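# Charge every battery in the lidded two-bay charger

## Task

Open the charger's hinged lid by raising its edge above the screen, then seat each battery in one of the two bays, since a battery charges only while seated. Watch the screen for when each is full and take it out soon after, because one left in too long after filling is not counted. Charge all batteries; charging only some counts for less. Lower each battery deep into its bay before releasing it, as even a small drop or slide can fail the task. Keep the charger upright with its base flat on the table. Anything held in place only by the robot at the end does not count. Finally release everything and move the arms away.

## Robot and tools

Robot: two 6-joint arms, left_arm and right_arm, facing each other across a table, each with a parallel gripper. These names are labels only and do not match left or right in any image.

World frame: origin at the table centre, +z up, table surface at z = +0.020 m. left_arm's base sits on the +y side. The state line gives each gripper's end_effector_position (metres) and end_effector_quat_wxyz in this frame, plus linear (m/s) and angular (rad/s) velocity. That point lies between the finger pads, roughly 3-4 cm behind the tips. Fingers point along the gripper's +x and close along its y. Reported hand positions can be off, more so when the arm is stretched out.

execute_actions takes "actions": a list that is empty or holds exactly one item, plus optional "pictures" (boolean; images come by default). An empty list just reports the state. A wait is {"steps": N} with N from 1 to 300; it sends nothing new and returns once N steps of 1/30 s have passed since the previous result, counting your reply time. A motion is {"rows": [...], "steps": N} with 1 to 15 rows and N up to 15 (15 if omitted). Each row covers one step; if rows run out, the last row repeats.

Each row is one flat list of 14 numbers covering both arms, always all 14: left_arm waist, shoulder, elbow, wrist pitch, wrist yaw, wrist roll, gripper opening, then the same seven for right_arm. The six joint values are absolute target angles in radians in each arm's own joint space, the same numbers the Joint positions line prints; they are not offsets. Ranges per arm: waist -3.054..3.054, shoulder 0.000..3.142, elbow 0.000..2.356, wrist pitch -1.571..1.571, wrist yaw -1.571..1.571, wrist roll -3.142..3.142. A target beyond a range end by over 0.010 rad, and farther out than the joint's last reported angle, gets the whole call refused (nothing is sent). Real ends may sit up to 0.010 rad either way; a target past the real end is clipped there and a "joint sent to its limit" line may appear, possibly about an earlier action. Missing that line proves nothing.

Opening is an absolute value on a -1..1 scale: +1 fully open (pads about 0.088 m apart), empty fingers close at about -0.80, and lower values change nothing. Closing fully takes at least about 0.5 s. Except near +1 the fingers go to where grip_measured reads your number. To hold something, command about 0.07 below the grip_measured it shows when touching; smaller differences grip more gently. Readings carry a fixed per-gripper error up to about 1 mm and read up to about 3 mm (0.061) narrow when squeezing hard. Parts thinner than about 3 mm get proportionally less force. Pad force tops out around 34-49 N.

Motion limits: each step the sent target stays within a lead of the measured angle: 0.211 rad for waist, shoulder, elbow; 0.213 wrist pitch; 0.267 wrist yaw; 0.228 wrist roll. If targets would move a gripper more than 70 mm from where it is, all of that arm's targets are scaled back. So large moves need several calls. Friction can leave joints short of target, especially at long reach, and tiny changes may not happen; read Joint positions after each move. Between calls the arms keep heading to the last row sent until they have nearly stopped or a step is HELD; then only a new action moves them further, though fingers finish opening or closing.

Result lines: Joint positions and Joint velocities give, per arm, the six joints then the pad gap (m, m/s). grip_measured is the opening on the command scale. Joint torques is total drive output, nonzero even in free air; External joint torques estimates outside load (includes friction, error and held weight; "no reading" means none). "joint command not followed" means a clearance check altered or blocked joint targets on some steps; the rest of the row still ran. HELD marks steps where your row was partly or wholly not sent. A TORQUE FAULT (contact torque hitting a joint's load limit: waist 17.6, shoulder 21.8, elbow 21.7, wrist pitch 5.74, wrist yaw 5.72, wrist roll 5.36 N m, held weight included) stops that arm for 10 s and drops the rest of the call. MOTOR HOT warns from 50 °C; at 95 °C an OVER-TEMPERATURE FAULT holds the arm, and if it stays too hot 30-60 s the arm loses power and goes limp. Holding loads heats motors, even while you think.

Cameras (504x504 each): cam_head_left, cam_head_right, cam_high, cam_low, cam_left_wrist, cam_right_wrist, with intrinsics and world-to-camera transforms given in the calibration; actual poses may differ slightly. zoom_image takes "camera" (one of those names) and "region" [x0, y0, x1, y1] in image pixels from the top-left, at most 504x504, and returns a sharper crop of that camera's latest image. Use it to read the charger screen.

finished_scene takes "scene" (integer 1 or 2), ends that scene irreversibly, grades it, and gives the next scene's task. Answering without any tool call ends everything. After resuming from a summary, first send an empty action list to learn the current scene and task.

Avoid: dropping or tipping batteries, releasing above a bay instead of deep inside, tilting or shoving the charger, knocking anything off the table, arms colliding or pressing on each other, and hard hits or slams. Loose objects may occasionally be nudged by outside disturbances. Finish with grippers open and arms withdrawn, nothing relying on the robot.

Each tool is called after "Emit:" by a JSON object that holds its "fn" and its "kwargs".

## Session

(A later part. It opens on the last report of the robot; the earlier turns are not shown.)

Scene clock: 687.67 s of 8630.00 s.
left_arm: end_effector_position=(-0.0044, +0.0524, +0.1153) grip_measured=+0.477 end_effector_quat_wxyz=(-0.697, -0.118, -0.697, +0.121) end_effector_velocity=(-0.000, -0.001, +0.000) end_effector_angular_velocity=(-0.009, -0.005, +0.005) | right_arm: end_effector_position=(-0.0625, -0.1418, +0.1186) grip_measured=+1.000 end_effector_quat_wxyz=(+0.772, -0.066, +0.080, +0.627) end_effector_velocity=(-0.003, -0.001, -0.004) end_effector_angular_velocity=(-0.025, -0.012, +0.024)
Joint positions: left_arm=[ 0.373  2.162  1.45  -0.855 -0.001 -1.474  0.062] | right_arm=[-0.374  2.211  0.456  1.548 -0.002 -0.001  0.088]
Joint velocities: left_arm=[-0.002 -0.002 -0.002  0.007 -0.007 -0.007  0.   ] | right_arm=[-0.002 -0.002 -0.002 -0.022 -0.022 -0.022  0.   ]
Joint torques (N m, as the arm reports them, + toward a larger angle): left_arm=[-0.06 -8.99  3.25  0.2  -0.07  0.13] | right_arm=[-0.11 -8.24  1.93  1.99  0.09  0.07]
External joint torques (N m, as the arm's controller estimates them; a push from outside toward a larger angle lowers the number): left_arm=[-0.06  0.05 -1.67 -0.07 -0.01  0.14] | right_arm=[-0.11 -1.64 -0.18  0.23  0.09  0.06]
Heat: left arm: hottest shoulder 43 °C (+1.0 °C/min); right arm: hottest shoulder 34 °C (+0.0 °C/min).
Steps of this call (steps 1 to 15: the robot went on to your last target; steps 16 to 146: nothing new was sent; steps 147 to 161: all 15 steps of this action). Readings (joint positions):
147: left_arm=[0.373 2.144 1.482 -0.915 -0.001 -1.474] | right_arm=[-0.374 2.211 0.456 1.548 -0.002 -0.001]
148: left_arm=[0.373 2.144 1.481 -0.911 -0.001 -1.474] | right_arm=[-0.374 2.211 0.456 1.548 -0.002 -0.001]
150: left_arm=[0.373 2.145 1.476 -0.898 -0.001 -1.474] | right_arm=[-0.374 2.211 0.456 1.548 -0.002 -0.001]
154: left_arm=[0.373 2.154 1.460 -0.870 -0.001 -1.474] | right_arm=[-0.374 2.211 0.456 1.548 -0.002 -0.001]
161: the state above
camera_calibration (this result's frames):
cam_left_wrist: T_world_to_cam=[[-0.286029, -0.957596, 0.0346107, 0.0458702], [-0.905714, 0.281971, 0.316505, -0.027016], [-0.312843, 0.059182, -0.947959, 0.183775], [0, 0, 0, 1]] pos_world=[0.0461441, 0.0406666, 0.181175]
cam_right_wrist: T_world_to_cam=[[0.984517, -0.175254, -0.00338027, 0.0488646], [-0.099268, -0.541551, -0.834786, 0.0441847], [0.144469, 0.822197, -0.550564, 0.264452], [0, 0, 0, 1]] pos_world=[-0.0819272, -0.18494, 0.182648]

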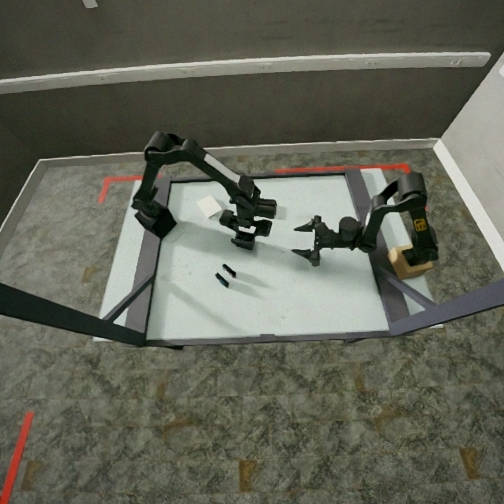

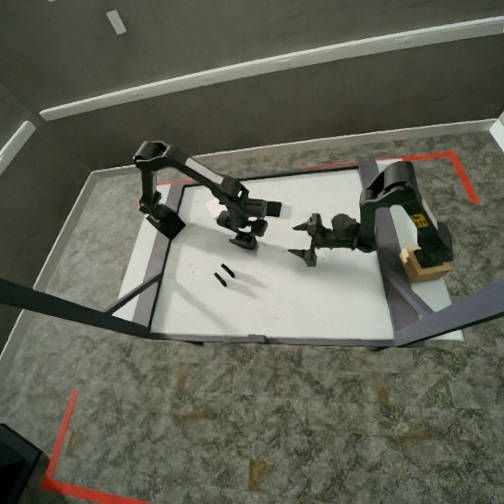

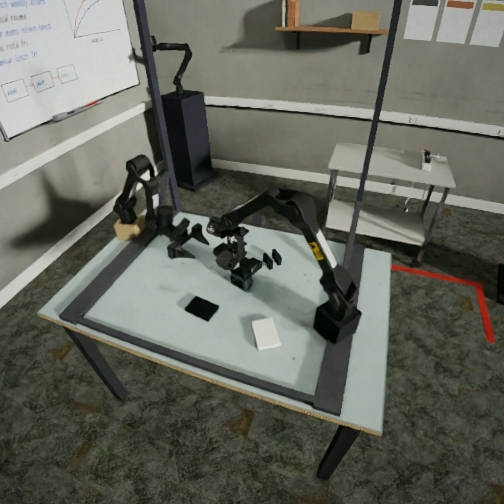

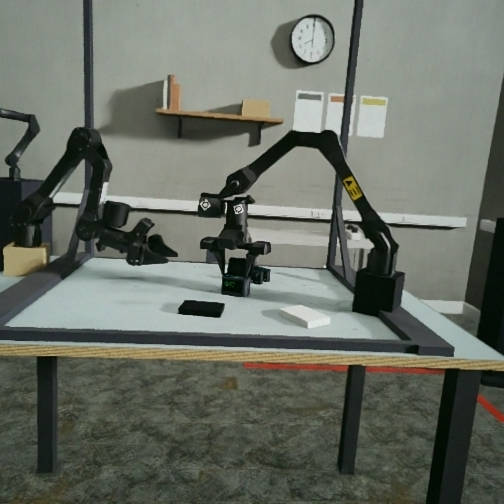

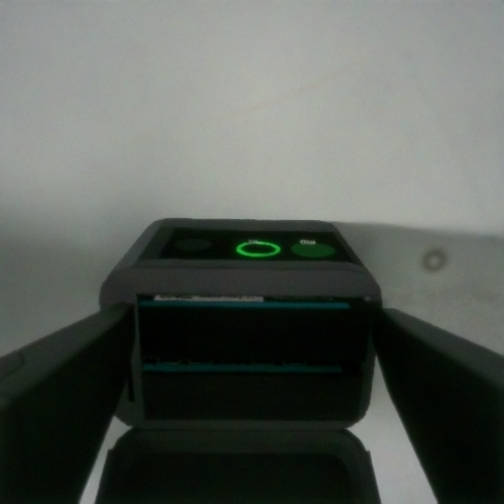

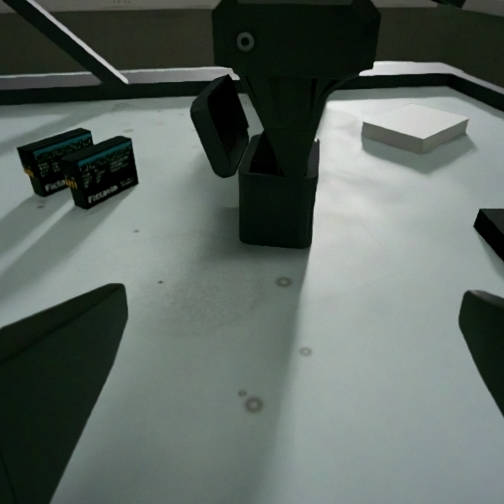

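Emit:
{"fn": "execute_actions", "kwargs": {"actions": [{"rows":[[0.372,2.175,1.444,-0.863,0,-1.47,0.48,-0.375,2.2,0.45,1.55,0,0,1],[0.372,2.175,1.444,-0.863,0,-1.47,0.48,-0.375,2.2,0.45,1.55,0,0,1],[0.372,2.175,1.444,-0.863,0,-1.47,0.46,-0.375,2.2,0.45,1.55,0,0,1],[0.372,2.175,1.444,-0.863,0,-1.47,0.43,-0.375,2.2,0.45,1.55,0,0,1],[0.372,2.175,1.444,-0.863,0,-1.47,0.40,-0.375,2.2,0.45,1.55,0,0,1],[0.372,2.175,1.444,-0.863,0,-1.47,0.38,-0.375,2.2,0.45,1.55,0,0,1],[0.372,2.175,1.444,-0.863,0,-1.47,0.36,-0.375,2.2,0.45,1.55,0,0,1],[0.372,2.175,1.444,-0.863,0,-1.47,0.34,-0.375,2.2,0.45,1.55,0,0,1],[0.372,2.175,1.444,-0.863,0,-1.47,0.32,-0.375,2.2,0.45,1.55,0,0,1],[0.372,2.175,1.444,-0.863,0,-1.47,0.30,-0.375,2.2,0.45,1.55,0,0,1],[0.372,2.175,1.444,-0.863,0,-1.47,0.27,-0.375,2.2,0.45,1.55,0,0,1],[0.372,2.175,1.444,-0.863,0,-1.47,0.245,-0.375,2.2,0.45,1.55,0,0,1]],"steps":15}], "pictures": false}}

Emit:
{"fn": "execute_actions", "kwargs": {"actions": [{"rows":[[0.372,2.15,1.45,-0.861,0,-1.47,0.245,-0.375,2.2,0.45,1.55,0,0,1],[0.372,2.145,1.453,-0.861,0,-1.47,0.245,-0.375,2.2,0.45,1.55,0,0,1],[0.372,2.141,1.459,-0.864,0,-1.47,0.245,-0.375,2.2,0.45,1.55,0,0,1],[0.372,2.137,1.466,-0.872,0,-1.47,0.245,-0.375,2.2,0.45,1.55,0,0,1],[0.372,2.133,1.472,-0.882,0,-1.47,0.245,-0.375,2.2,0.45,1.55,0,0,1],[0.372,2.129,1.479,-0.893,0,-1.47,0.245,-0.375,2.2,0.45,1.55,0,0,1],[0.372,2.125,1.485,-0.903,0,-1.47,0.245,-0.375,2.2,0.45,1.55,0,0,1],[0.372,2.121,1.492,-0.914,0,-1.47,0.245,-0.375,2.2,0.45,1.55,0,0,1],[0.372,2.117,1.498,-0.924,0,-1.47,0.245,-0.375,2.2,0.45,1.55,0,0,1],[0.372,2.113,1.505,-0.935,0,-1.47,0.245,-0.375,2.2,0.45,1.55,0,0,1],[0.372,2.109,1.511,-0.945,0,-1.47,0.245,-0.375,2.2,0.45,1.55,0,0,1],[0.372,2.105,1.518,-0.956,0,-1.47,0.245,-0.375,2.2,0.45,1.55,0,0,1],[0.372,2.101,1.524,-0.966,0,-1.47,0.245,-0.375,2.2,0.45,1.55,0,0,1],[0.372,2.097,1.531,-0.977,0,-1.47,0.245,-0.375,2.2,0.45,1.55,0,0,1],[0.372,2.093,1.54,-0.99,0,-1.47,0.245,-0.375,2.2,0.45,1.55,0,0,1]],"steps":15}]}}

Scene clock: 696.00 s of 8630.00 s.
left_arm: end_effector_position=(-0.0041, +0.0537, +0.1151) grip_measured=+0.301 end_effector_quat_wxyz=(-0.697, -0.120, -0.697, +0.119) end_effector_velocity=(+0.000, +0.001, -0.001) end_effector_angular_velocity=(-0.004, -0.007, +0.020) | right_arm: end_effector_position=(-0.0625, -0.1418, +0.1186) grip_measured=+1.000 end_effector_quat_wxyz=(+0.772, -0.066, +0.080, +0.627) end_effector_velocity=(+0.004, -0.002, -0.004) end_effector_angular_velocity=(-0.023, -0.004, -0.013)
Joint positions: left_arm=[ 0.373  2.162  1.45  -0.86  -0.001 -1.474  0.054] | right_arm=[-0.374  2.211  0.456  1.548 -0.002 -0.001  0.088]
Joint velocities: left_arm=[-0.002 -0.002 -0.007  0.007 -0.007 -0.022 -0.   ] | right_arm=[-0.007 -0.002 -0.002 -0.022  0.007 -0.007  0.   ]
Joint torques (N m, as the arm reports them, + toward a larger angle): left_arm=[-0.16 -8.93  3.37 -0.02 -0.05  0.12] | right_arm=[-0.12 -8.25  1.93  1.99  0.09  0.06]
External joint torques (N m, as the arm's controller estimates them; a push from outside toward a larger angle lowers the number): left_arm=[-0.16  0.15 -1.59 -0.28  0.01  0.12] | right_arm=[-0.08 -1.67 -0.2   0.23  0.08  0.05]
Heat: left arm: hottest shoulder 43 °C (-1.0 °C/min); right arm: hottest shoulder 34 °C (+0.0 °C/min).
Steps of this call (steps 1 to 15: the robot went on to your last target; steps 16 to 235: nothing new was sent; steps 236 to 250: all 15 steps of this action). Readings (joint positions):
236: left_arm=[0.373 2.162 1.450 -0.854 -0.001 -1.474] | right_arm=[-0.374 2.211 0.456 1.548 -0.002 -0.001]
237: left_arm=[0.373 2.162 1.450 -0.855 -0.001 -1.474] | right_arm=[-0.374 2.211 0.456 1.548 -0.002 -0.001]
239: left_arm=[0.373 2.162 1.450 -0.859 -0.001 -1.474] | right_arm=[-0.374 2.211 0.456 1.548 -0.002 -0.001]
243: left_arm=[0.373 2.162 1.450 -0.860 -0.001 -1.474] | right_arm=[-0.374 2.211 0.456 1.548 -0.002 -0.001]
250: the state above

Scene clock: 696.50 s of 8630.00 s.
left_arm: end_effector_position=(-0.0047, +0.0514, +0.1443) grip_measured=+0.301 end_effector_quat_wxyz=(-0.697, -0.119, -0.697, +0.120) end_effector_velocity=(-0.003, -0.007, +0.101) end_effector_angular_velocity=(-0.014, -0.004, +0.015) | right_arm: end_effector_position=(-0.0625, -0.1418, +0.1186) grip_measured=+1.000 end_effector_quat_wxyz=(+0.772, -0.066, +0.080, +0.627) end_effector_velocity=(-0.002, +0.001, +0.004) end_effector_angular_velocity=(+0.011, -0.008, +0.011)
Joint positions: left_arm=[ 0.373  2.123  1.513 -0.96  -0.001 -1.473  0.054] | right_arm=[-0.374  2.211  0.456  1.548 -0.002 -0.001  0.088]
Joint velocities: left_arm=[-0.007 -0.125  0.232 -0.344 -0.007 -0.022 -0.   ] | right_arm=[ 0.002 -0.007 -0.002  0.007 -0.007 -0.007  0.   ]
Joint torques (N m, as the arm reports them, + toward a larger angle): left_arm=[ -0.11 -12.53   5.04   0.03  -0.01   0.16] | right_arm=[-0.12 -8.24  1.93  1.99  0.09  0.07]
External joint torques (N m, as the arm's controller estimates them; a push from outside toward a larger angle lowers the number): left_arm=[-0.07 -3.41 -0.09 -0.2   0.05  0.16] | right_arm=[-0.13 -1.56 -0.26  0.19  0.09  0.06]
Heat: left arm: hottest shoulder 43 °C (-1.0 °C/min); right arm: hottest shoulder 34 °C (+0.0 °C/min).
Steps of this call (steps 1 to 15: all 15 steps of this action). Readings (joint positions):
1: left_arm=[0.373 2.162 1.450 -0.860 -0.001 -1.474] | right_arm=[-0.374 2.211 0.456 1.548 -0.002 -0.001]
2: left_arm=[0.373 2.162 1.450 -0.860 -0.001 -1.474] | right_arm=[-0.374 2.211 0.456 1.548 -0.002 -0.001]
4: left_arm=[0.373 2.161 1.452 -0.861 -0.001 -1.474] | right_arm=[-0.374 2.211 0.456 1.548 -0.002 -0.001]
8: left_arm=[0.373 2.156 1.468 -0.888 -0.001 -1.474] | right_arm=[-0.374 2.211 0.456 1.548 -0.002 -0.001]
15: the state above
camera_calibration (this result's frames):
cam_left_wrist: T_world_to_cam=[[-0.286418, -0.957585, 0.0315637, 0.0442032], [-0.905839, 0.281379, 0.316673, -0.0361442], [-0.312122, 0.0621093, -0.94801, 0.211156], [0, 0, 0, 1]] pos_world=[0.0458262, 0.0393838, 0.210229]
cam_right_wrist: T_world_to_cam=[[0.984517, -0.175254, -0.00338027, 0.0488646], [-0.099268, -0.541551, -0.834786, 0.0441847], [0.144469, 0.822197, -0.550564, 0.264452], [0, 0, 0, 1]] pos_world=[-0.0819272, -0.18494, 0.182648]

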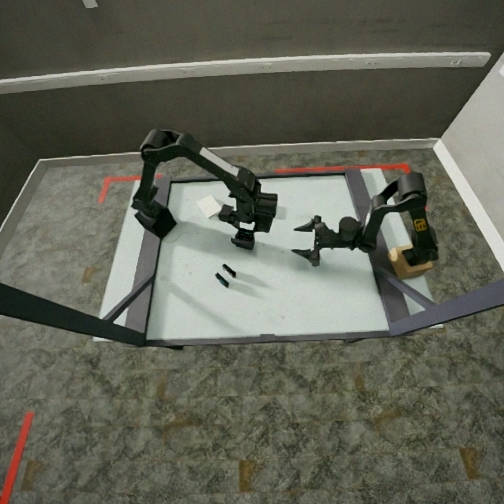

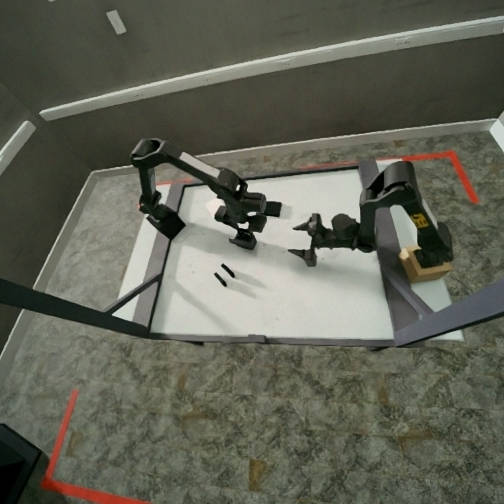

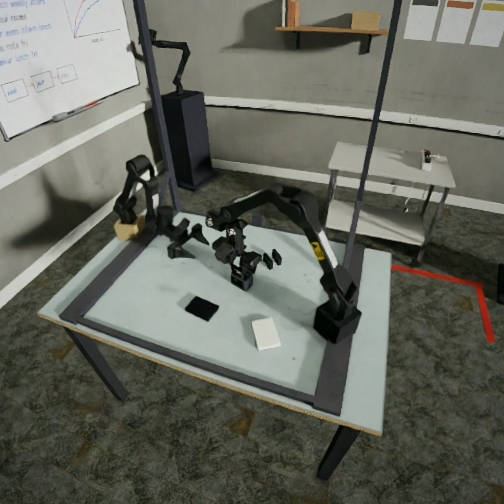

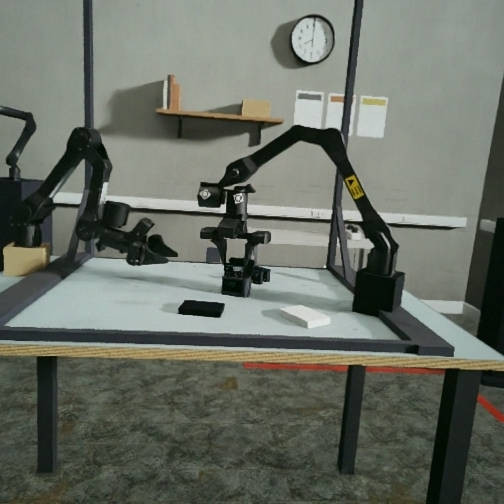

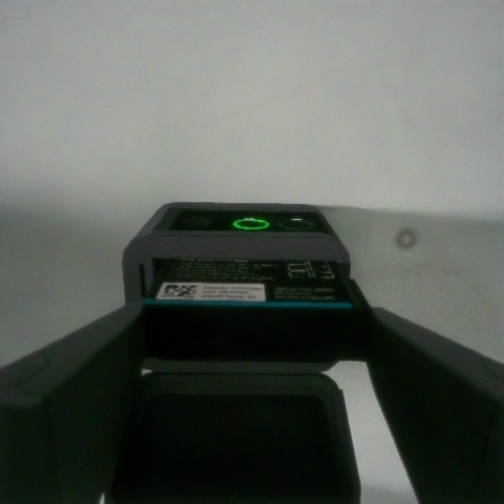

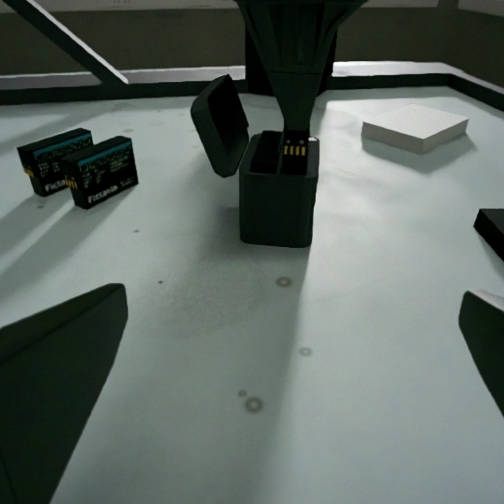

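Emit:
{"fn": "execute_actions", "kwargs": {"actions": [{"rows":[[0.372,2.09,1.55,-1.005,0,-1.47,0.235,-0.375,2.2,0.45,1.55,0,0,1],[0.372,2.088,1.56,-1.02,0,-1.47,0.235,-0.375,2.2,0.45,1.55,0,0,1],[0.372,2.088,1.57,-1.03,0,-1.47,0.235,-0.375,2.2,0.45,1.55,0,0,1],[0.372,2.088,1.57,-1.03,0,-1.47,0.235,-0.375,2.2,0.45,1.55,0,0,1],[0.385,2.088,1.57,-1.03,0,-1.47,0.235,-0.375,2.2,0.45,1.55,0,0,1],[0.405,2.088,1.57,-1.03,0,-1.47,0.235,-0.375,2.2,0.45,1.55,0,0,1],[0.43,2.088,1.57,-1.03,0,-1.47,0.235,-0.375,2.2,0.45,1.55,0,0,1],[0.46,2.088,1.57,-1.03,0,-1.47,0.235,-0.375,2.2,0.45,1.55,0,0,1],[0.49,2.088,1.57,-1.03,0,-1.47,0.235,-0.375,2.2,0.45,1.55,0,0,1],[0.52,2.088,1.57,-1.03,0,-1.47,0.235,-0.375,2.2,0.45,1.55,0,0,1],[0.55,2.088,1.57,-1.03,0,-1.47,0.235,-0.375,2.2,0.45,1.55,0,0,1],[0.58,2.088,1.57,-1.03,0,-1.47,0.235,-0.375,2.2,0.45,1.55,0,0,1],[0.605,2.088,1.57,-1.03,0,-1.47,0.235,-0.375,2.2,0.45,1.55,0,0,1],[0.625,2.088,1.57,-1.03,0,-1.47,0.235,-0.375,2.2,0.45,1.55,0,0,1],[0.64,2.088,1.57,-1.03,0,-1.47,0.235,-0.375,2.2,0.45,1.55,0,0,1]],"steps":15}], "pictures": false}}

Emit:
{"fn": "execute_actions", "kwargs": {"actions": [{"rows":[[0.64,2.11,1.565,-1.02,0,-1.47,0.235,-0.375,2.2,0.45,1.55,0,0,1],[0.64,2.12,1.555,-1.0,0,-1.47,0.235,-0.375,2.2,0.45,1.55,0,0,1],[0.64,2.13,1.545,-0.98,0,-1.47,0.235,-0.375,2.2,0.45,1.55,0,0,1],[0.64,2.14,1.535,-0.965,0,-1.47,0.235,-0.375,2.2,0.45,1.55,0,0,1],[0.64,2.15,1.525,-0.945,0,-1.47,0.235,-0.375,2.2,0.45,1.55,0,0,1],[0.64,2.16,1.515,-0.925,0,-1.47,0.235,-0.375,2.2,0.45,1.55,0,0,1],[0.64,2.17,1.505,-0.905,0,-1.47,0.235,-0.375,2.2,0.45,1.55,0,0,1],[0.64,2.18,1.495,-0.89,0,-1.47,0.235,-0.375,2.2,0.45,1.55,0,0,1],[0.64,2.19,1.485,-0.87,0,-1.47,0.235,-0.375,2.2,0.45,1.55,0,0,1],[0.64,2.198,1.475,-0.853,0,-1.47,0.235,-0.375,2.2,0.45,1.55,0,0,1]],"steps":15}]}}

Scene clock: 706.40 s of 8630.00 s.
left_arm: end_effector_position=(+0.0788, +0.0385, +0.1628) grip_measured=+0.301 end_effector_quat_wxyz=(-0.706, -0.044, -0.706, +0.045) end_effector_velocity=(+0.329, -0.004, +0.000) end_effector_angular_velocity=(+0.021, -0.052, +0.835) | right_arm: end_effector_position=(-0.0625, -0.1418, +0.1186) grip_measured=+1.000 end_effector_quat_wxyz=(+0.772, -0.066, +0.080, +0.627) end_effector_velocity=(+0.001, -0.003, -0.002) end_effector_angular_velocity=(-0.013, -0.003, +0.001)
Joint positions: left_arm=[ 0.588  2.105  1.562 -1.027  0.    -1.473  0.054] | right_arm=[-0.374  2.211  0.456  1.548 -0.002 -0.001  0.088]
Joint velocities: left_arm=[ 0.813 -0.002 -0.002 -0.022 -0.051 -0.022 -0.   ] | right_arm=[-0.007 -0.002 -0.007 -0.007 -0.007 -0.007  0.   ]
Joint torques (N m, as the arm reports them, + toward a larger angle): left_arm=[ -1.31 -12.36   4.98   0.03  -0.04   0.16] | right_arm=[-0.12 -8.25  1.94  1.99  0.09  0.07]
External joint torques (N m, as the arm's controller estimates them; a push from outside toward a larger angle lowers the number): left_arm=[ 0.05 -3.28 -0.16 -0.17 -0.1   0.15] | right_arm=[-0.09 -1.62 -0.2   0.21  0.09  0.06]
Heat: left arm: hottest shoulder 45 °C (+0.0 °C/min); right arm: hottest shoulder 34 °C (+0.0 °C/min).
Steps of this call (steps 1 to 30: the robot went on to your last target; steps 31 to 282: nothing new was sent; steps 283 to 297: all 15 steps of this action). Readings (joint positions):
283: left_arm=[0.373 2.109 1.534 -0.991 -0.001 -1.473] | right_arm=[-0.374 2.211 0.456 1.548 -0.002 -0.001]
284: left_arm=[0.373 2.109 1.537 -0.998 -0.001 -1.473] | right_arm=[-0.374 2.211 0.456 1.548 -0.002 -0.001]
286: left_arm=[0.373 2.109 1.547 -1.016 -0.001 -1.473] | right_arm=[-0.374 2.211 0.456 1.548 -0.002 -0.001]
290: left_arm=[0.393 2.105 1.560 -1.024 0.003 -1.473] | right_arm=[-0.374 2.211 0.456 1.548 -0.002 -0.001]
297: the state above

Scene clock: 706.90 s of 8630.00 s.
left_arm: end_effector_position=(+0.1001, +0.0375, +0.1098) grip_measured=+0.301 end_effector_quat_wxyz=(-0.707, -0.029, -0.706, +0.023) end_effector_velocity=(+0.002, +0.003, -0.021) end_effector_angular_velocity=(+0.008, -0.022, +0.019) | right_arm: end_effector_position=(-0.0625, -0.1418, +0.1186) grip_measured=+1.000 end_effector_quat_wxyz=(+0.772, -0.066, +0.080, +0.627) end_effector_velocity=(-0.000, -0.001, -0.001) end_effector_angular_velocity=(-0.011, -0.018, +0.009)
Joint positions: left_arm=[ 0.641  2.193  1.477 -0.863 -0.002 -1.473  0.054] | right_arm=[-0.374  2.211  0.456  1.548 -0.002 -0.001  0.088]
Joint velocities: left_arm=[-0.002  0.032 -0.042  0.066 -0.022 -0.022 -0.   ] | right_arm=[-0.002 -0.002 -0.002 -0.007 -0.007 -0.022  0.   ]
Joint torques (N m, as the arm reports them, + toward a larger angle): left_arm=[ -0.19 -10.18   3.97   0.33   0.     0.12] | right_arm=[-0.11 -8.24  1.93  1.99  0.09  0.07]
External joint torques (N m, as the arm's controller estimates them; a push from outside toward a larger angle lowers the number): left_arm=[-0.2   0.01 -1.6  -0.01  0.07  0.12] | right_arm=[-0.15 -1.62 -0.2   0.21  0.1   0.06]
Heat: left arm: hottest shoulder 45 °C (+0.0 °C/min); right arm: hottest shoulder 34 °C (+0.0 °C/min).
Steps of this call (steps 1 to 15: all 15 steps of this action). Readings (joint positions):
1: left_arm=[0.613 2.105 1.562 -1.027 -0.002 -1.473] | right_arm=[-0.374 2.211 0.456 1.548 -0.002 -0.001]
2: left_arm=[0.630 2.105 1.562 -1.025 -0.003 -1.473] | right_arm=[-0.374 2.211 0.456 1.548 -0.002 -0.001]
4: left_arm=[0.647 2.108 1.556 -0.998 -0.003 -1.473] | right_arm=[-0.374 2.211 0.456 1.548 -0.002 -0.001]
8: left_arm=[0.643 2.135 1.528 -0.932 -0.003 -1.473] | right_arm=[-0.374 2.211 0.456 1.548 -0.002 -0.001]
15: the state above
camera_calibration (this result's frames):
cam_left_wrist: T_world_to_cam=[[-0.0228668, -0.999489, 0.0223494, 0.0382577], [-0.948417, 0.0287581, 0.315718, 0.0874807], [-0.3162, -0.0139771, -0.94859, 0.21536], [0, 0, 0, 1]] pos_world=[0.15194, 0.0387325, 0.175814]
cam_right_wrist: T_world_to_cam=[[0.984517, -0.175254, -0.00338027, 0.0488646], [-0.099268, -0.541551, -0.834786, 0.0441847], [0.144469, 0.822197, -0.550564, 0.264452], [0, 0, 0, 1]] pos_world=[-0.0819272, -0.18494, 0.182648]

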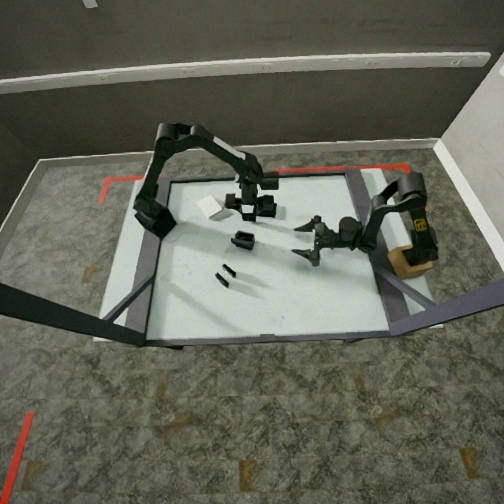

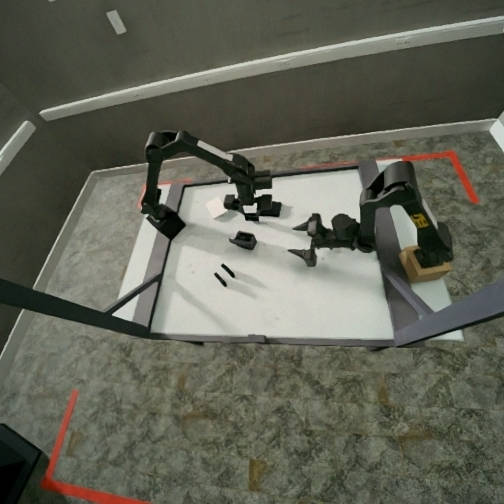

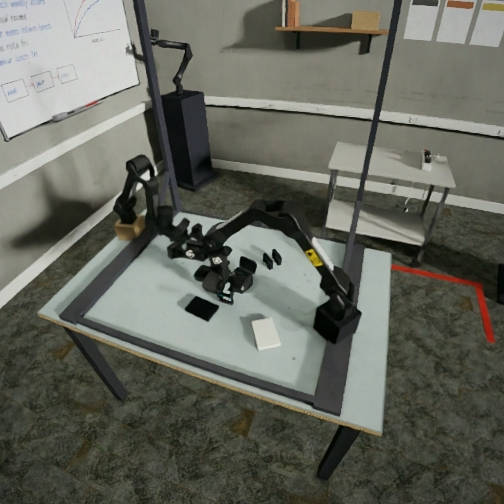

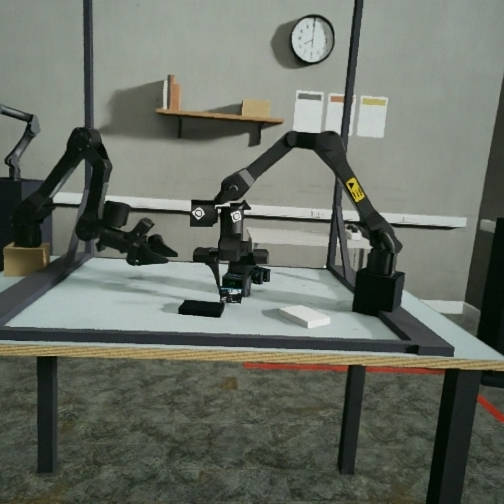

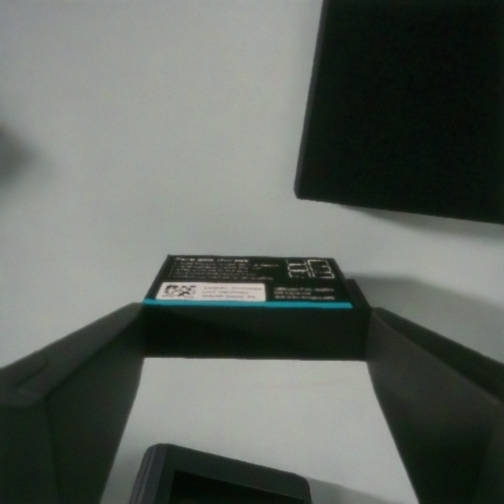

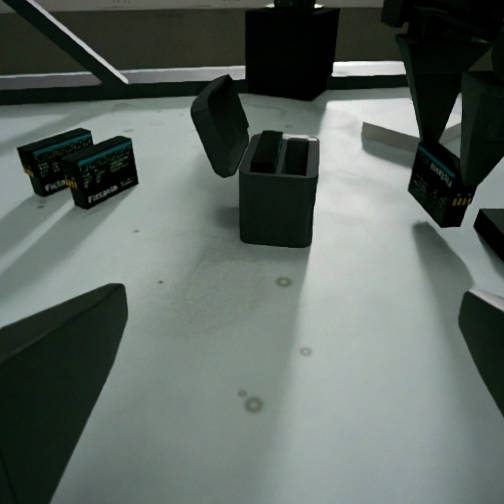

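Clear. Lower slowly.

Emit:
{"fn": "execute_actions", "kwargs": {"actions": [{"rows":[[0.64,2.202,1.470,-0.846,0,-1.47,0.235,-0.375,2.2,0.45,1.55,0,0,1],[0.64,2.205,1.465,-0.838,0,-1.47,0.235,-0.375,2.2,0.45,1.55,0,0,1],[0.64,2.207,1.460,-0.831,0,-1.47,0.235,-0.375,2.2,0.45,1.55,0,0,1],[0.64,2.210,1.455,-0.824,0,-1.47,0.235,-0.375,2.2,0.45,1.55,0,0,1],[0.64,2.212,1.450,-0.817,0,-1.47,0.235,-0.375,2.2,0.45,1.55,0,0,1],[0.64,2.214,1.446,-0.811,0,-1.47,0.235,-0.375,2.2,0.45,1.55,0,0,1],[0.64,2.216,1.442,-0.806,0,-1.47,0.235,-0.375,2.2,0.45,1.55,0,0,1],[0.64,2.218,1.438,-0.801,0,-1.47,0.235,-0.375,2.2,0.45,1.55,0,0,1]],"steps":15}]}}

Emit:
{"fn": "zoom_image", "kwargs": {"camera": "cam_right_wrist", "region": [364,130,504,270]}}

Scene clock: 711.33 s of 8630.00 s.
left_arm: end_effector_position=(+0.1002, +0.0363, +0.0985) grip_measured=+0.301 end_effector_quat_wxyz=(-0.708, -0.022, -0.706, +0.029) end_effector_velocity=(+0.000, +0.005, +0.000) end_effector_angular_velocity=(+0.012, -0.007, -0.010) | right_arm: end_effector_position=(-0.0625, -0.1418, +0.1186) grip_measured=+1.000 end_effector_quat_wxyz=(+0.772, -0.066, +0.080, +0.627) end_effector_velocity=(-0.000, -0.001, -0.004) end_effector_angular_velocity=(-0.023, -0.001, +0.006)
Joint positions: left_arm=[ 0.641  2.204  1.445 -0.802 -0.002 -1.473  0.054] | right_arm=[-0.374  2.211  0.456  1.548 -0.002 -0.001  0.088]
Joint velocities: left_arm=[-0.002 -0.007 -0.012 -0.007 -0.007  0.007 -0.   ] | right_arm=[-0.002 -0.002 -0.002 -0.022 -0.007 -0.007  0.   ]
Joint torques (N m, as the arm reports them, + toward a larger angle): left_arm=[-0.01 -8.87  3.2   0.19  0.01  0.16] | right_arm=[-0.11 -8.25  1.94  1.99  0.09  0.07]
External joint torques (N m, as the arm's controller estimates them; a push from outside toward a larger angle lowers the number): left_arm=[-0.01  0.29 -1.63 -0.08  0.07  0.16] | right_arm=[-0.15 -1.67 -0.16  0.23  0.1   0.06]
Heat: left arm: hottest shoulder 45 °C (+0.0 °C/min); right arm: hottest shoulder 34 °C (+0.0 °C/min).
Steps of this call (steps 1 to 15: the robot went on to your last target; steps 16 to 118: nothing new was sent; steps 119 to 133: all 15 steps of this action). Readings (joint positions):
119: left_arm=[0.641 2.193 1.477 -0.853 -0.002 -1.473] | right_arm=[-0.374 2.211 0.456 1.548 -0.002 -0.001]
120: left_arm=[0.641 2.193 1.476 -0.850 -0.002 -1.473] | right_arm=[-0.374 2.211 0.456 1.548 -0.002 -0.001]
122: left_arm=[0.641 2.193 1.470 -0.839 -0.002 -1.473] | right_arm=[-0.374 2.211 0.456 1.548 -0.002 -0.001]
126: left_arm=[0.641 2.198 1.455 -0.816 -0.002 -1.473] | right_arm=[-0.374 2.211 0.456 1.548 -0.002 -0.001]
133: the state above
camera_calibration (this result's frames):
cam_left_wrist: T_world_to_cam=[[-0.0228807, -0.998928, 0.0402495, 0.0355572], [-0.948557, 0.0344083, 0.314732, 0.0910242], [-0.315779, -0.0309776, -0.948327, 0.205157], [0, 0, 0, 1]] pos_world=[0.15194, 0.0387423, 0.164477]
cam_right_wrist: T_world_to_cam=[[0.984517, -0.175254, -0.00338027, 0.0488646], [-0.099268, -0.541551, -0.834786, 0.0441847], [0.144469, 0.822197, -0.550564, 0.264452], [0, 0, 0, 1]] pos_world=[-0.0819272, -0.18494, 0.182648]

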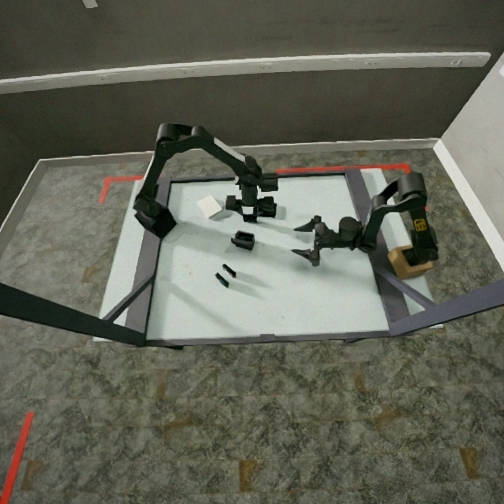

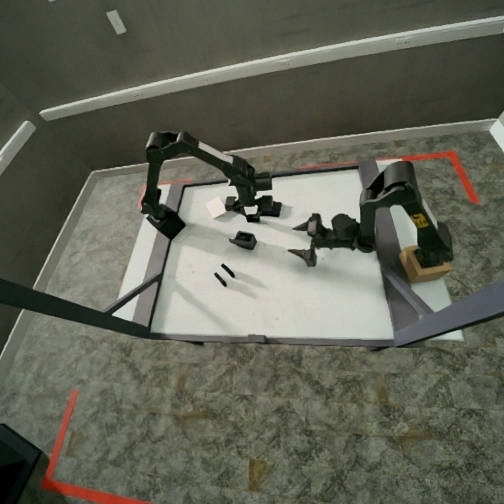

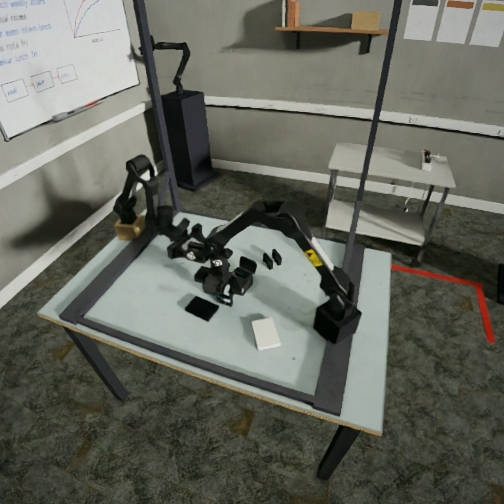

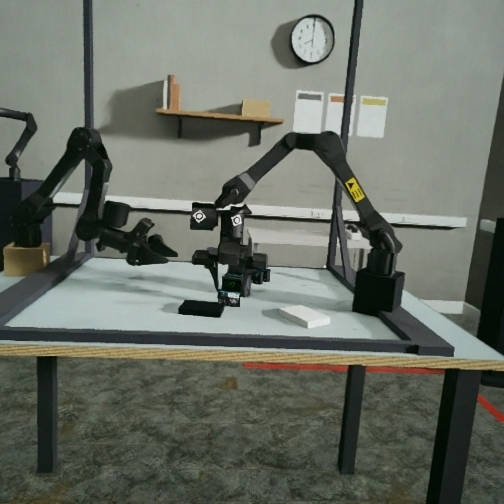

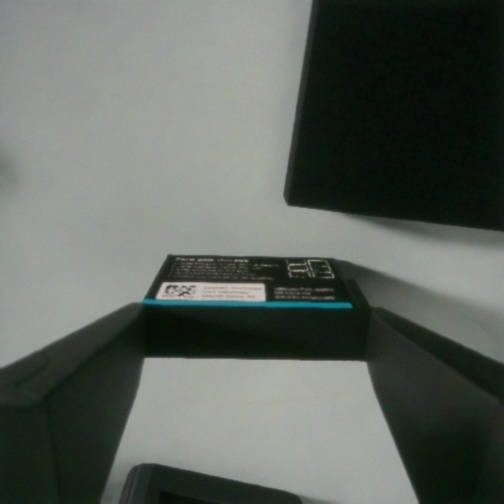

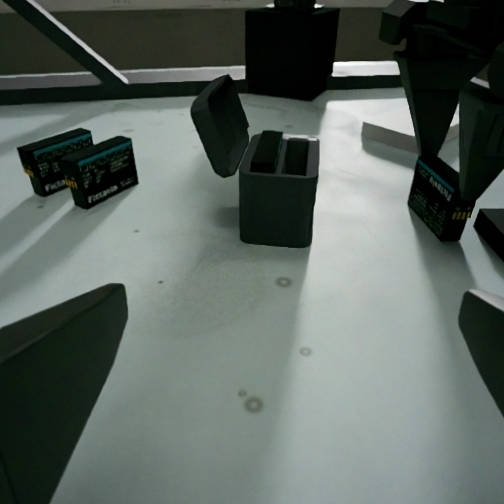

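Region (364, 130, 504, 270) of cam_right_wrist's 504x504 image, scaled by 3.600, with more detail than that image has.

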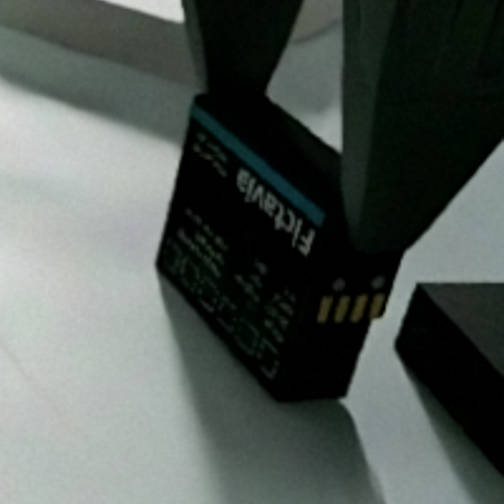

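On the table. Release, lift, go to view pose.

Emit:
{"fn": "execute_actions", "kwargs": {"actions": [{"rows":[[0.64,2.222,1.438,-0.801,0,-1.47,0.235,-0.375,2.2,0.45,1.55,0,0,1],[0.64,2.222,1.438,-0.801,0,-1.47,0.235,-0.375,2.2,0.45,1.55,0,0,1],[0.64,2.222,1.438,-0.801,0,-1.47,0.235,-0.375,2.2,0.45,1.55,0,0,1],[0.64,2.222,1.438,-0.801,0,-1.47,0.26,-0.375,2.2,0.45,1.55,0,0,1],[0.64,2.215,1.44,-0.801,0,-1.47,0.29,-0.375,2.2,0.45,1.55,0,0,1],[0.64,2.215,1.44,-0.801,0,-1.47,0.32,-0.375,2.2,0.45,1.55,0,0,1],[0.64,2.215,1.44,-0.801,0,-1.47,0.34,-0.375,2.2,0.45,1.55,0,0,1],[0.64,2.215,1.44,-0.801,0,-1.47,0.36,-0.375,2.2,0.45,1.55,0,0,1],[0.64,2.215,1.44,-0.801,0,-1.47,0.39,-0.375,2.2,0.45,1.55,0,0,1],[0.64,2.215,1.44,-0.801,0,-1.47,0.43,-0.375,2.2,0.45,1.55,0,0,1],[0.64,2.215,1.44,-0.801,0,-1.47,0.48,-0.375,2.2,0.45,1.55,0,0,1]],"steps":15}], "pictures": false}}

Emit:
{"fn": "execute_actions", "kwargs": {"actions": [{"rows":[[0.64,2.186,1.447,-0.801,0,-1.47,0.48,-0.375,2.2,0.45,1.55,0,0,1],[0.64,2.18,1.452,-0.805,0,-1.47,0.48,-0.375,2.2,0.45,1.55,0,0,1],[0.64,2.172,1.462,-0.82,0,-1.47,0.48,-0.375,2.2,0.45,1.55,0,0,1],[0.64,2.164,1.472,-0.836,0,-1.47,0.48,-0.375,2.2,0.45,1.55,0,0,1],[0.64,2.155,1.482,-0.853,0,-1.47,0.48,-0.375,2.2,0.45,1.55,0,0,1],[0.64,2.145,1.49,-0.87,0,-1.47,0.48,-0.375,2.2,0.45,1.55,0,0,1],[0.64,2.135,1.497,-0.89,0,-1.47,0.48,-0.375,2.2,0.45,1.55,0,0,1],[0.64,2.125,1.504,-0.91,0,-1.47,0.48,-0.375,2.2,0.45,1.55,0,0,1],[0.64,2.115,1.51,-0.93,0,-1.47,0.48,-0.375,2.2,0.45,1.55,0,0,1],[0.62,2.105,1.516,-0.95,0,-1.45,0.48,-0.375,2.2,0.45,1.55,0,0,1],[0.59,2.10,1.52,-0.96,0,-1.43,0.48,-0.375,2.2,0.45,1.55,0,0,1],[0.56,2.10,1.52,-0.96,0,-1.41,0.48,-0.375,2.2,0.45,1.55,0,0,1],[0.53,2.10,1.52,-0.96,0,-1.39,0.48,-0.375,2.2,0.45,1.55,0,0,1],[0.51,2.10,1.52,-0.96,0,-1.37,0.48,-0.375,2.2,0.45,1.55,0,0,1],[0.50,2.10,1.52,-0.96,0,-1.36,0.48,-0.375,2.2,0.45,1.55,0,0,1]],"steps":15}], "pictures": false}}

Emit:
{"fn": "execute_actions", "kwargs": {"actions": [{"steps":20}]}}

Emit:
{"fn": "zoom_image", "kwargs": {"camera": "cam_left_wrist", "region": [200,300,330,380]}}

Scene clock: 720.27 s of 8630.00 s.
left_arm: end_effector_position=(+0.1002, +0.0365, +0.0984) grip_measured=+0.459 end_effector_quat_wxyz=(-0.708, -0.022, -0.706, +0.029) end_effector_velocity=(+0.002, +0.002, +0.000) end_effector_angular_velocity=(+0.007, -0.007, +0.024) | right_arm: end_effector_position=(-0.0625, -0.1418, +0.1186) grip_measured=+1.000 end_effector_quat_wxyz=(+0.772, -0.066, +0.080, +0.627) end_effector_velocity=(+0.002, -0.002, -0.000) end_effector_angular_velocity=(-0.012, -0.021, -0.005)
Joint positions: left_arm=[ 0.641  2.204  1.445 -0.802 -0.002 -1.473  0.061] | right_arm=[-0.374  2.211  0.456  1.548 -0.002 -0.001  0.088]
Joint velocities: left_arm=[ 0.002 -0.002 -0.002 -0.007 -0.007 -0.022  0.011] | right_arm=[-0.002 -0.007 -0.007 -0.007  0.007 -0.022  0.   ]
Joint torques (N m, as the arm reports them, + toward a larger angle): left_arm=[-0.11 -9.32  3.32  0.22 -0.01  0.15] | right_arm=[-0.11 -8.24  1.93  1.99  0.09  0.07]
External joint torques (N m, as the arm's controller estimates them; a push from outside toward a larger angle lowers the number): left_arm=[-0.17 -0.07 -1.56 -0.07  0.05  0.15] | right_arm=[-0.14 -1.62 -0.2   0.21  0.09  0.06]
Heat: left arm: hottest shoulder 44 °C (+0.0 °C/min); right arm: hottest shoulder 34 °C (+0.0 °C/min).
Steps of this call (steps 1 to 15: the robot went on to your last target; steps 16 to 253: nothing new was sent; steps 254 to 268: all 15 steps of this action). Readings (joint positions):
254: left_arm=[0.641 2.204 1.445 -0.802 -0.002 -1.473] | right_arm=[-0.374 2.211 0.456 1.548 -0.002 -0.001]
255: left_arm=[0.641 2.204 1.445 -0.802 -0.002 -1.473] | right_arm=[-0.374 2.211 0.456 1.548 -0.002 -0.001]
257: left_arm=[0.641 2.204 1.445 -0.802 -0.002 -1.473] | right_arm=[-0.374 2.211 0.456 1.548 -0.002 -0.001]
261: left_arm=[0.641 2.204 1.445 -0.802 -0.002 -1.473] | right_arm=[-0.374 2.211 0.456 1.548 -0.002 -0.001]
268: the state above

Scene clock: 720.77 s of 8630.00 s.
left_arm: end_effector_position=(+0.0683, +0.0360, +0.1495) grip_measured=+0.477 end_effector_quat_wxyz=(-0.704, -0.070, -0.701, +0.090) end_effector_velocity=(-0.315, +0.009, +0.044) end_effector_angular_velocity=(-0.060, -0.001, -1.221) | right_arm: end_effector_position=(-0.0625, -0.1418, +0.1186) grip_measured=+1.000 end_effector_quat_wxyz=(+0.772, -0.066, +0.080, +0.627) end_effector_velocity=(-0.002, -0.000, +0.000) end_effector_angular_velocity=(-0.001, -0.017, +0.024)
Joint positions: left_arm=[ 0.561  2.111  1.515 -0.948 -0.003 -1.4    0.062] | right_arm=[-0.374  2.211  0.456  1.548 -0.002 -0.001  0.088]
Joint velocities: left_arm=[-0.789 -0.076  0.066 -0.081  0.007  0.432 -0.   ] | right_arm=[-0.002  0.002 -0.002  0.007 -0.022 -0.022  0.   ]
Joint torques (N m, as the arm reports them, + toward a larger angle): left_arm=[ -0.09 -10.81   4.25  -0.02   0.03   0.12] | right_arm=[-0.11 -8.24  1.93  1.99  0.09  0.07]
External joint torques (N m, as the arm's controller estimates them; a push from outside toward a larger angle lowers the number): left_arm=[-0.35 -2.78 -0.24 -0.2   0.06  0.12] | right_arm=[-0.13 -1.64 -0.21  0.22  0.1   0.06]
Heat: left arm: hottest shoulder 44 °C (+0.0 °C/min); right arm: hottest shoulder 34 °C (+0.0 °C/min).
Steps of this call (steps 1 to 15: all 15 steps of this action). Readings (joint positions):
1: left_arm=[0.641 2.204 1.445 -0.802 -0.002 -1.473] | right_arm=[-0.374 2.211 0.456 1.548 -0.002 -0.001]
2: left_arm=[0.641 2.204 1.445 -0.802 -0.002 -1.473] | right_arm=[-0.374 2.211 0.456 1.548 -0.002 -0.001]
4: left_arm=[0.641 2.202 1.449 -0.812 -0.002 -1.473] | right_arm=[-0.374 2.211 0.456 1.548 -0.002 -0.001]
8: left_arm=[0.641 2.177 1.474 -0.867 -0.002 -1.473] | right_arm=[-0.374 2.211 0.456 1.548 -0.002 -0.001]
15: the state above

Scene clock: 721.43 s of 8630.00 s.
left_arm: end_effector_position=(+0.0430, +0.0400, +0.1505) grip_measured=+0.477 end_effector_quat_wxyz=(-0.697, -0.107, -0.698, +0.121) end_effector_velocity=(-0.002, +0.002, +0.002) end_effector_angular_velocity=(+0.002, -0.007, +0.000) | right_arm: end_effector_position=(-0.0625, -0.1418, +0.1186) grip_measured=+1.000 end_effector_quat_wxyz=(+0.772, -0.066, +0.080, +0.627) end_effector_velocity=(-0.000, -0.001, -0.001) end_effector_angular_velocity=(-0.008, -0.004, +0.006)
Joint positions: left_arm=[ 0.498  2.109  1.517 -0.959  0.002 -1.364  0.062] | right_arm=[-0.374  2.211  0.456  1.548 -0.002 -0.001  0.088]
Joint velocities: left_arm=[-0.007 -0.007 -0.002 -0.007 -0.007 -0.007 -0.   ] | right_arm=[-0.002 -0.002 -0.002 -0.007 -0.007 -0.007  0.   ]
Joint torques (N m, as the arm reports them, + toward a larger angle): left_arm=[  0.21 -11.48   4.52   0.1   -0.18   0.15] | right_arm=[-0.11 -8.25  1.93  1.99  0.09  0.07]
External joint torques (N m, as the arm's controller estimates them; a push from outside toward a larger angle lowers the number): left_arm=[ 0.27 -2.37 -0.77 -0.2  -0.12  0.15] | right_arm=[-0.13 -1.66 -0.2   0.23  0.09  0.06]
Heat: left arm: hottest shoulder 44 °C (+0.0 °C/min); right arm: hottest shoulder 34 °C (+0.0 °C/min).
Steps of this call (steps 1 to 20: the robot went on to your last target). Readings (joint positions):
1: left_arm=[0.536 2.109 1.517 -0.950 -0.001 -1.388] | right_arm=[-0.374 2.211 0.456 1.548 -0.002 -0.001]
2: left_arm=[0.516 2.109 1.517 -0.953 0.002 -1.380] | right_arm=[-0.374 2.211 0.456 1.548 -0.002 -0.001]
4: left_arm=[0.494 2.109 1.517 -0.958 0.003 -1.371] | right_arm=[-0.374 2.211 0.456 1.548 -0.002 -0.001]
8: left_arm=[0.496 2.109 1.517 -0.959 0.003 -1.365] | right_arm=[-0.374 2.211 0.456 1.548 -0.002 -0.001]
20: the state above
camera_calibration (this result's frames):
cam_left_wrist: T_world_to_cam=[[-0.271227, -0.961195, 0.0503929, 0.0434766], [-0.908505, 0.272948, 0.316416, 0.00879024], [-0.317892, 0.0400384, -0.947281, 0.233603], [0, 0, 0, 1]] pos_world=[0.0940384, 0.0300371, 0.216315]
cam_right_wrist: T_world_to_cam=[[0.984517, -0.175254, -0.00338027, 0.0488646], [-0.099268, -0.541551, -0.834786, 0.0441847], [0.144469, 0.822197, -0.550564, 0.264452], [0, 0, 0, 1]] pos_world=[-0.0819272, -0.18494, 0.182648]

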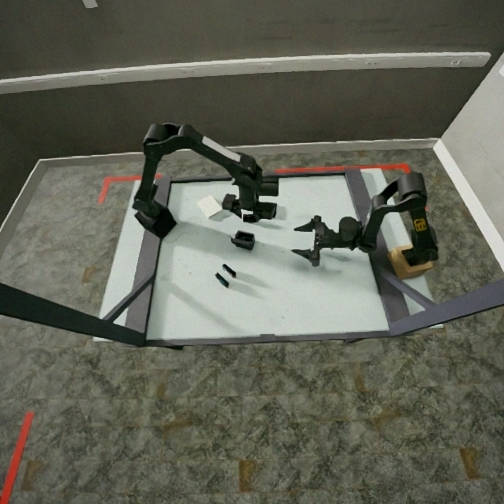

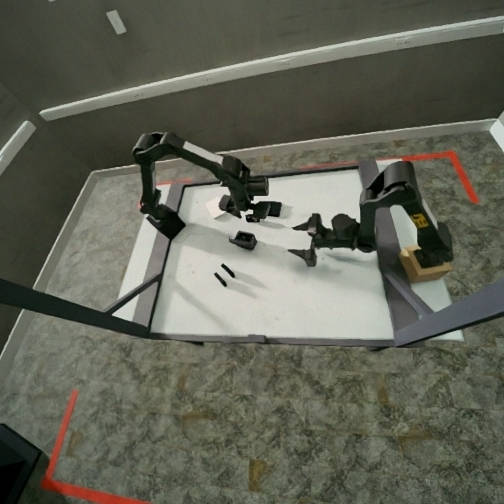

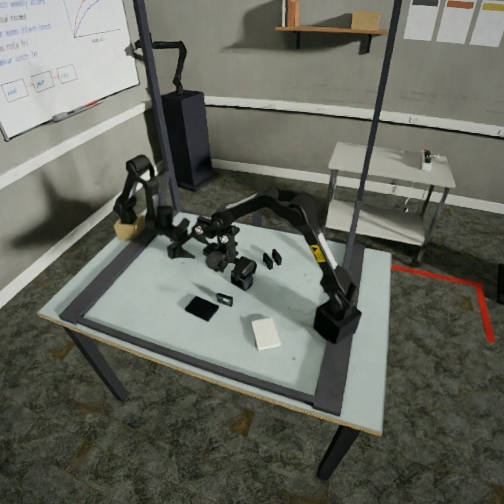

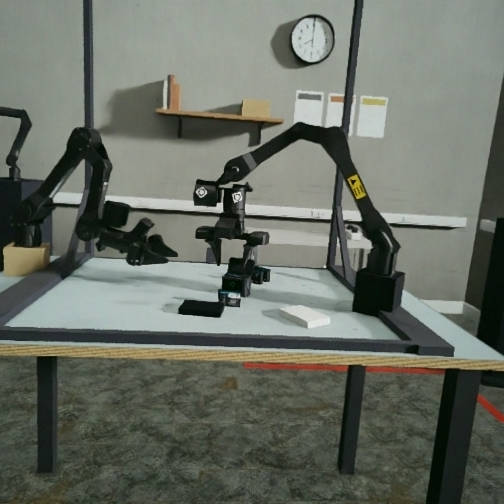

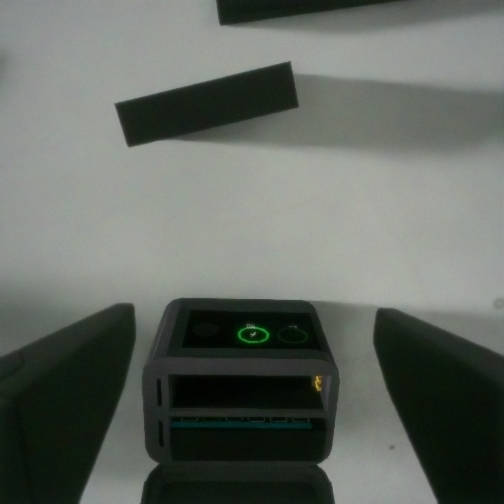

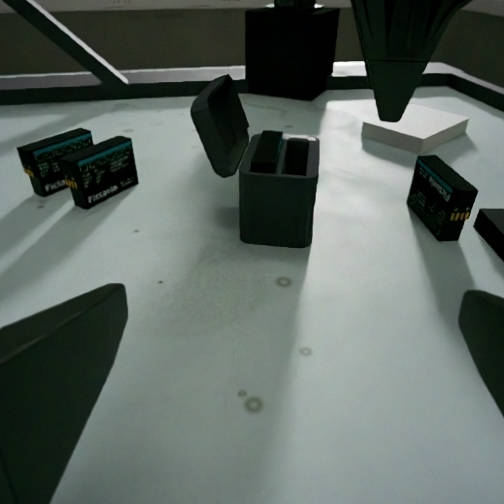

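Region (200, 300, 330, 380) of cam_left_wrist's 504x504 image, scaled by 3.877, with more detail than that image has; it fills the top 310 rows of this view, and the rest is white.

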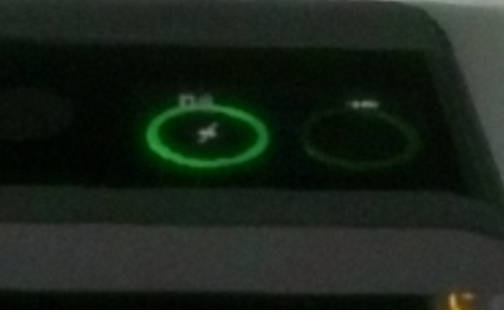

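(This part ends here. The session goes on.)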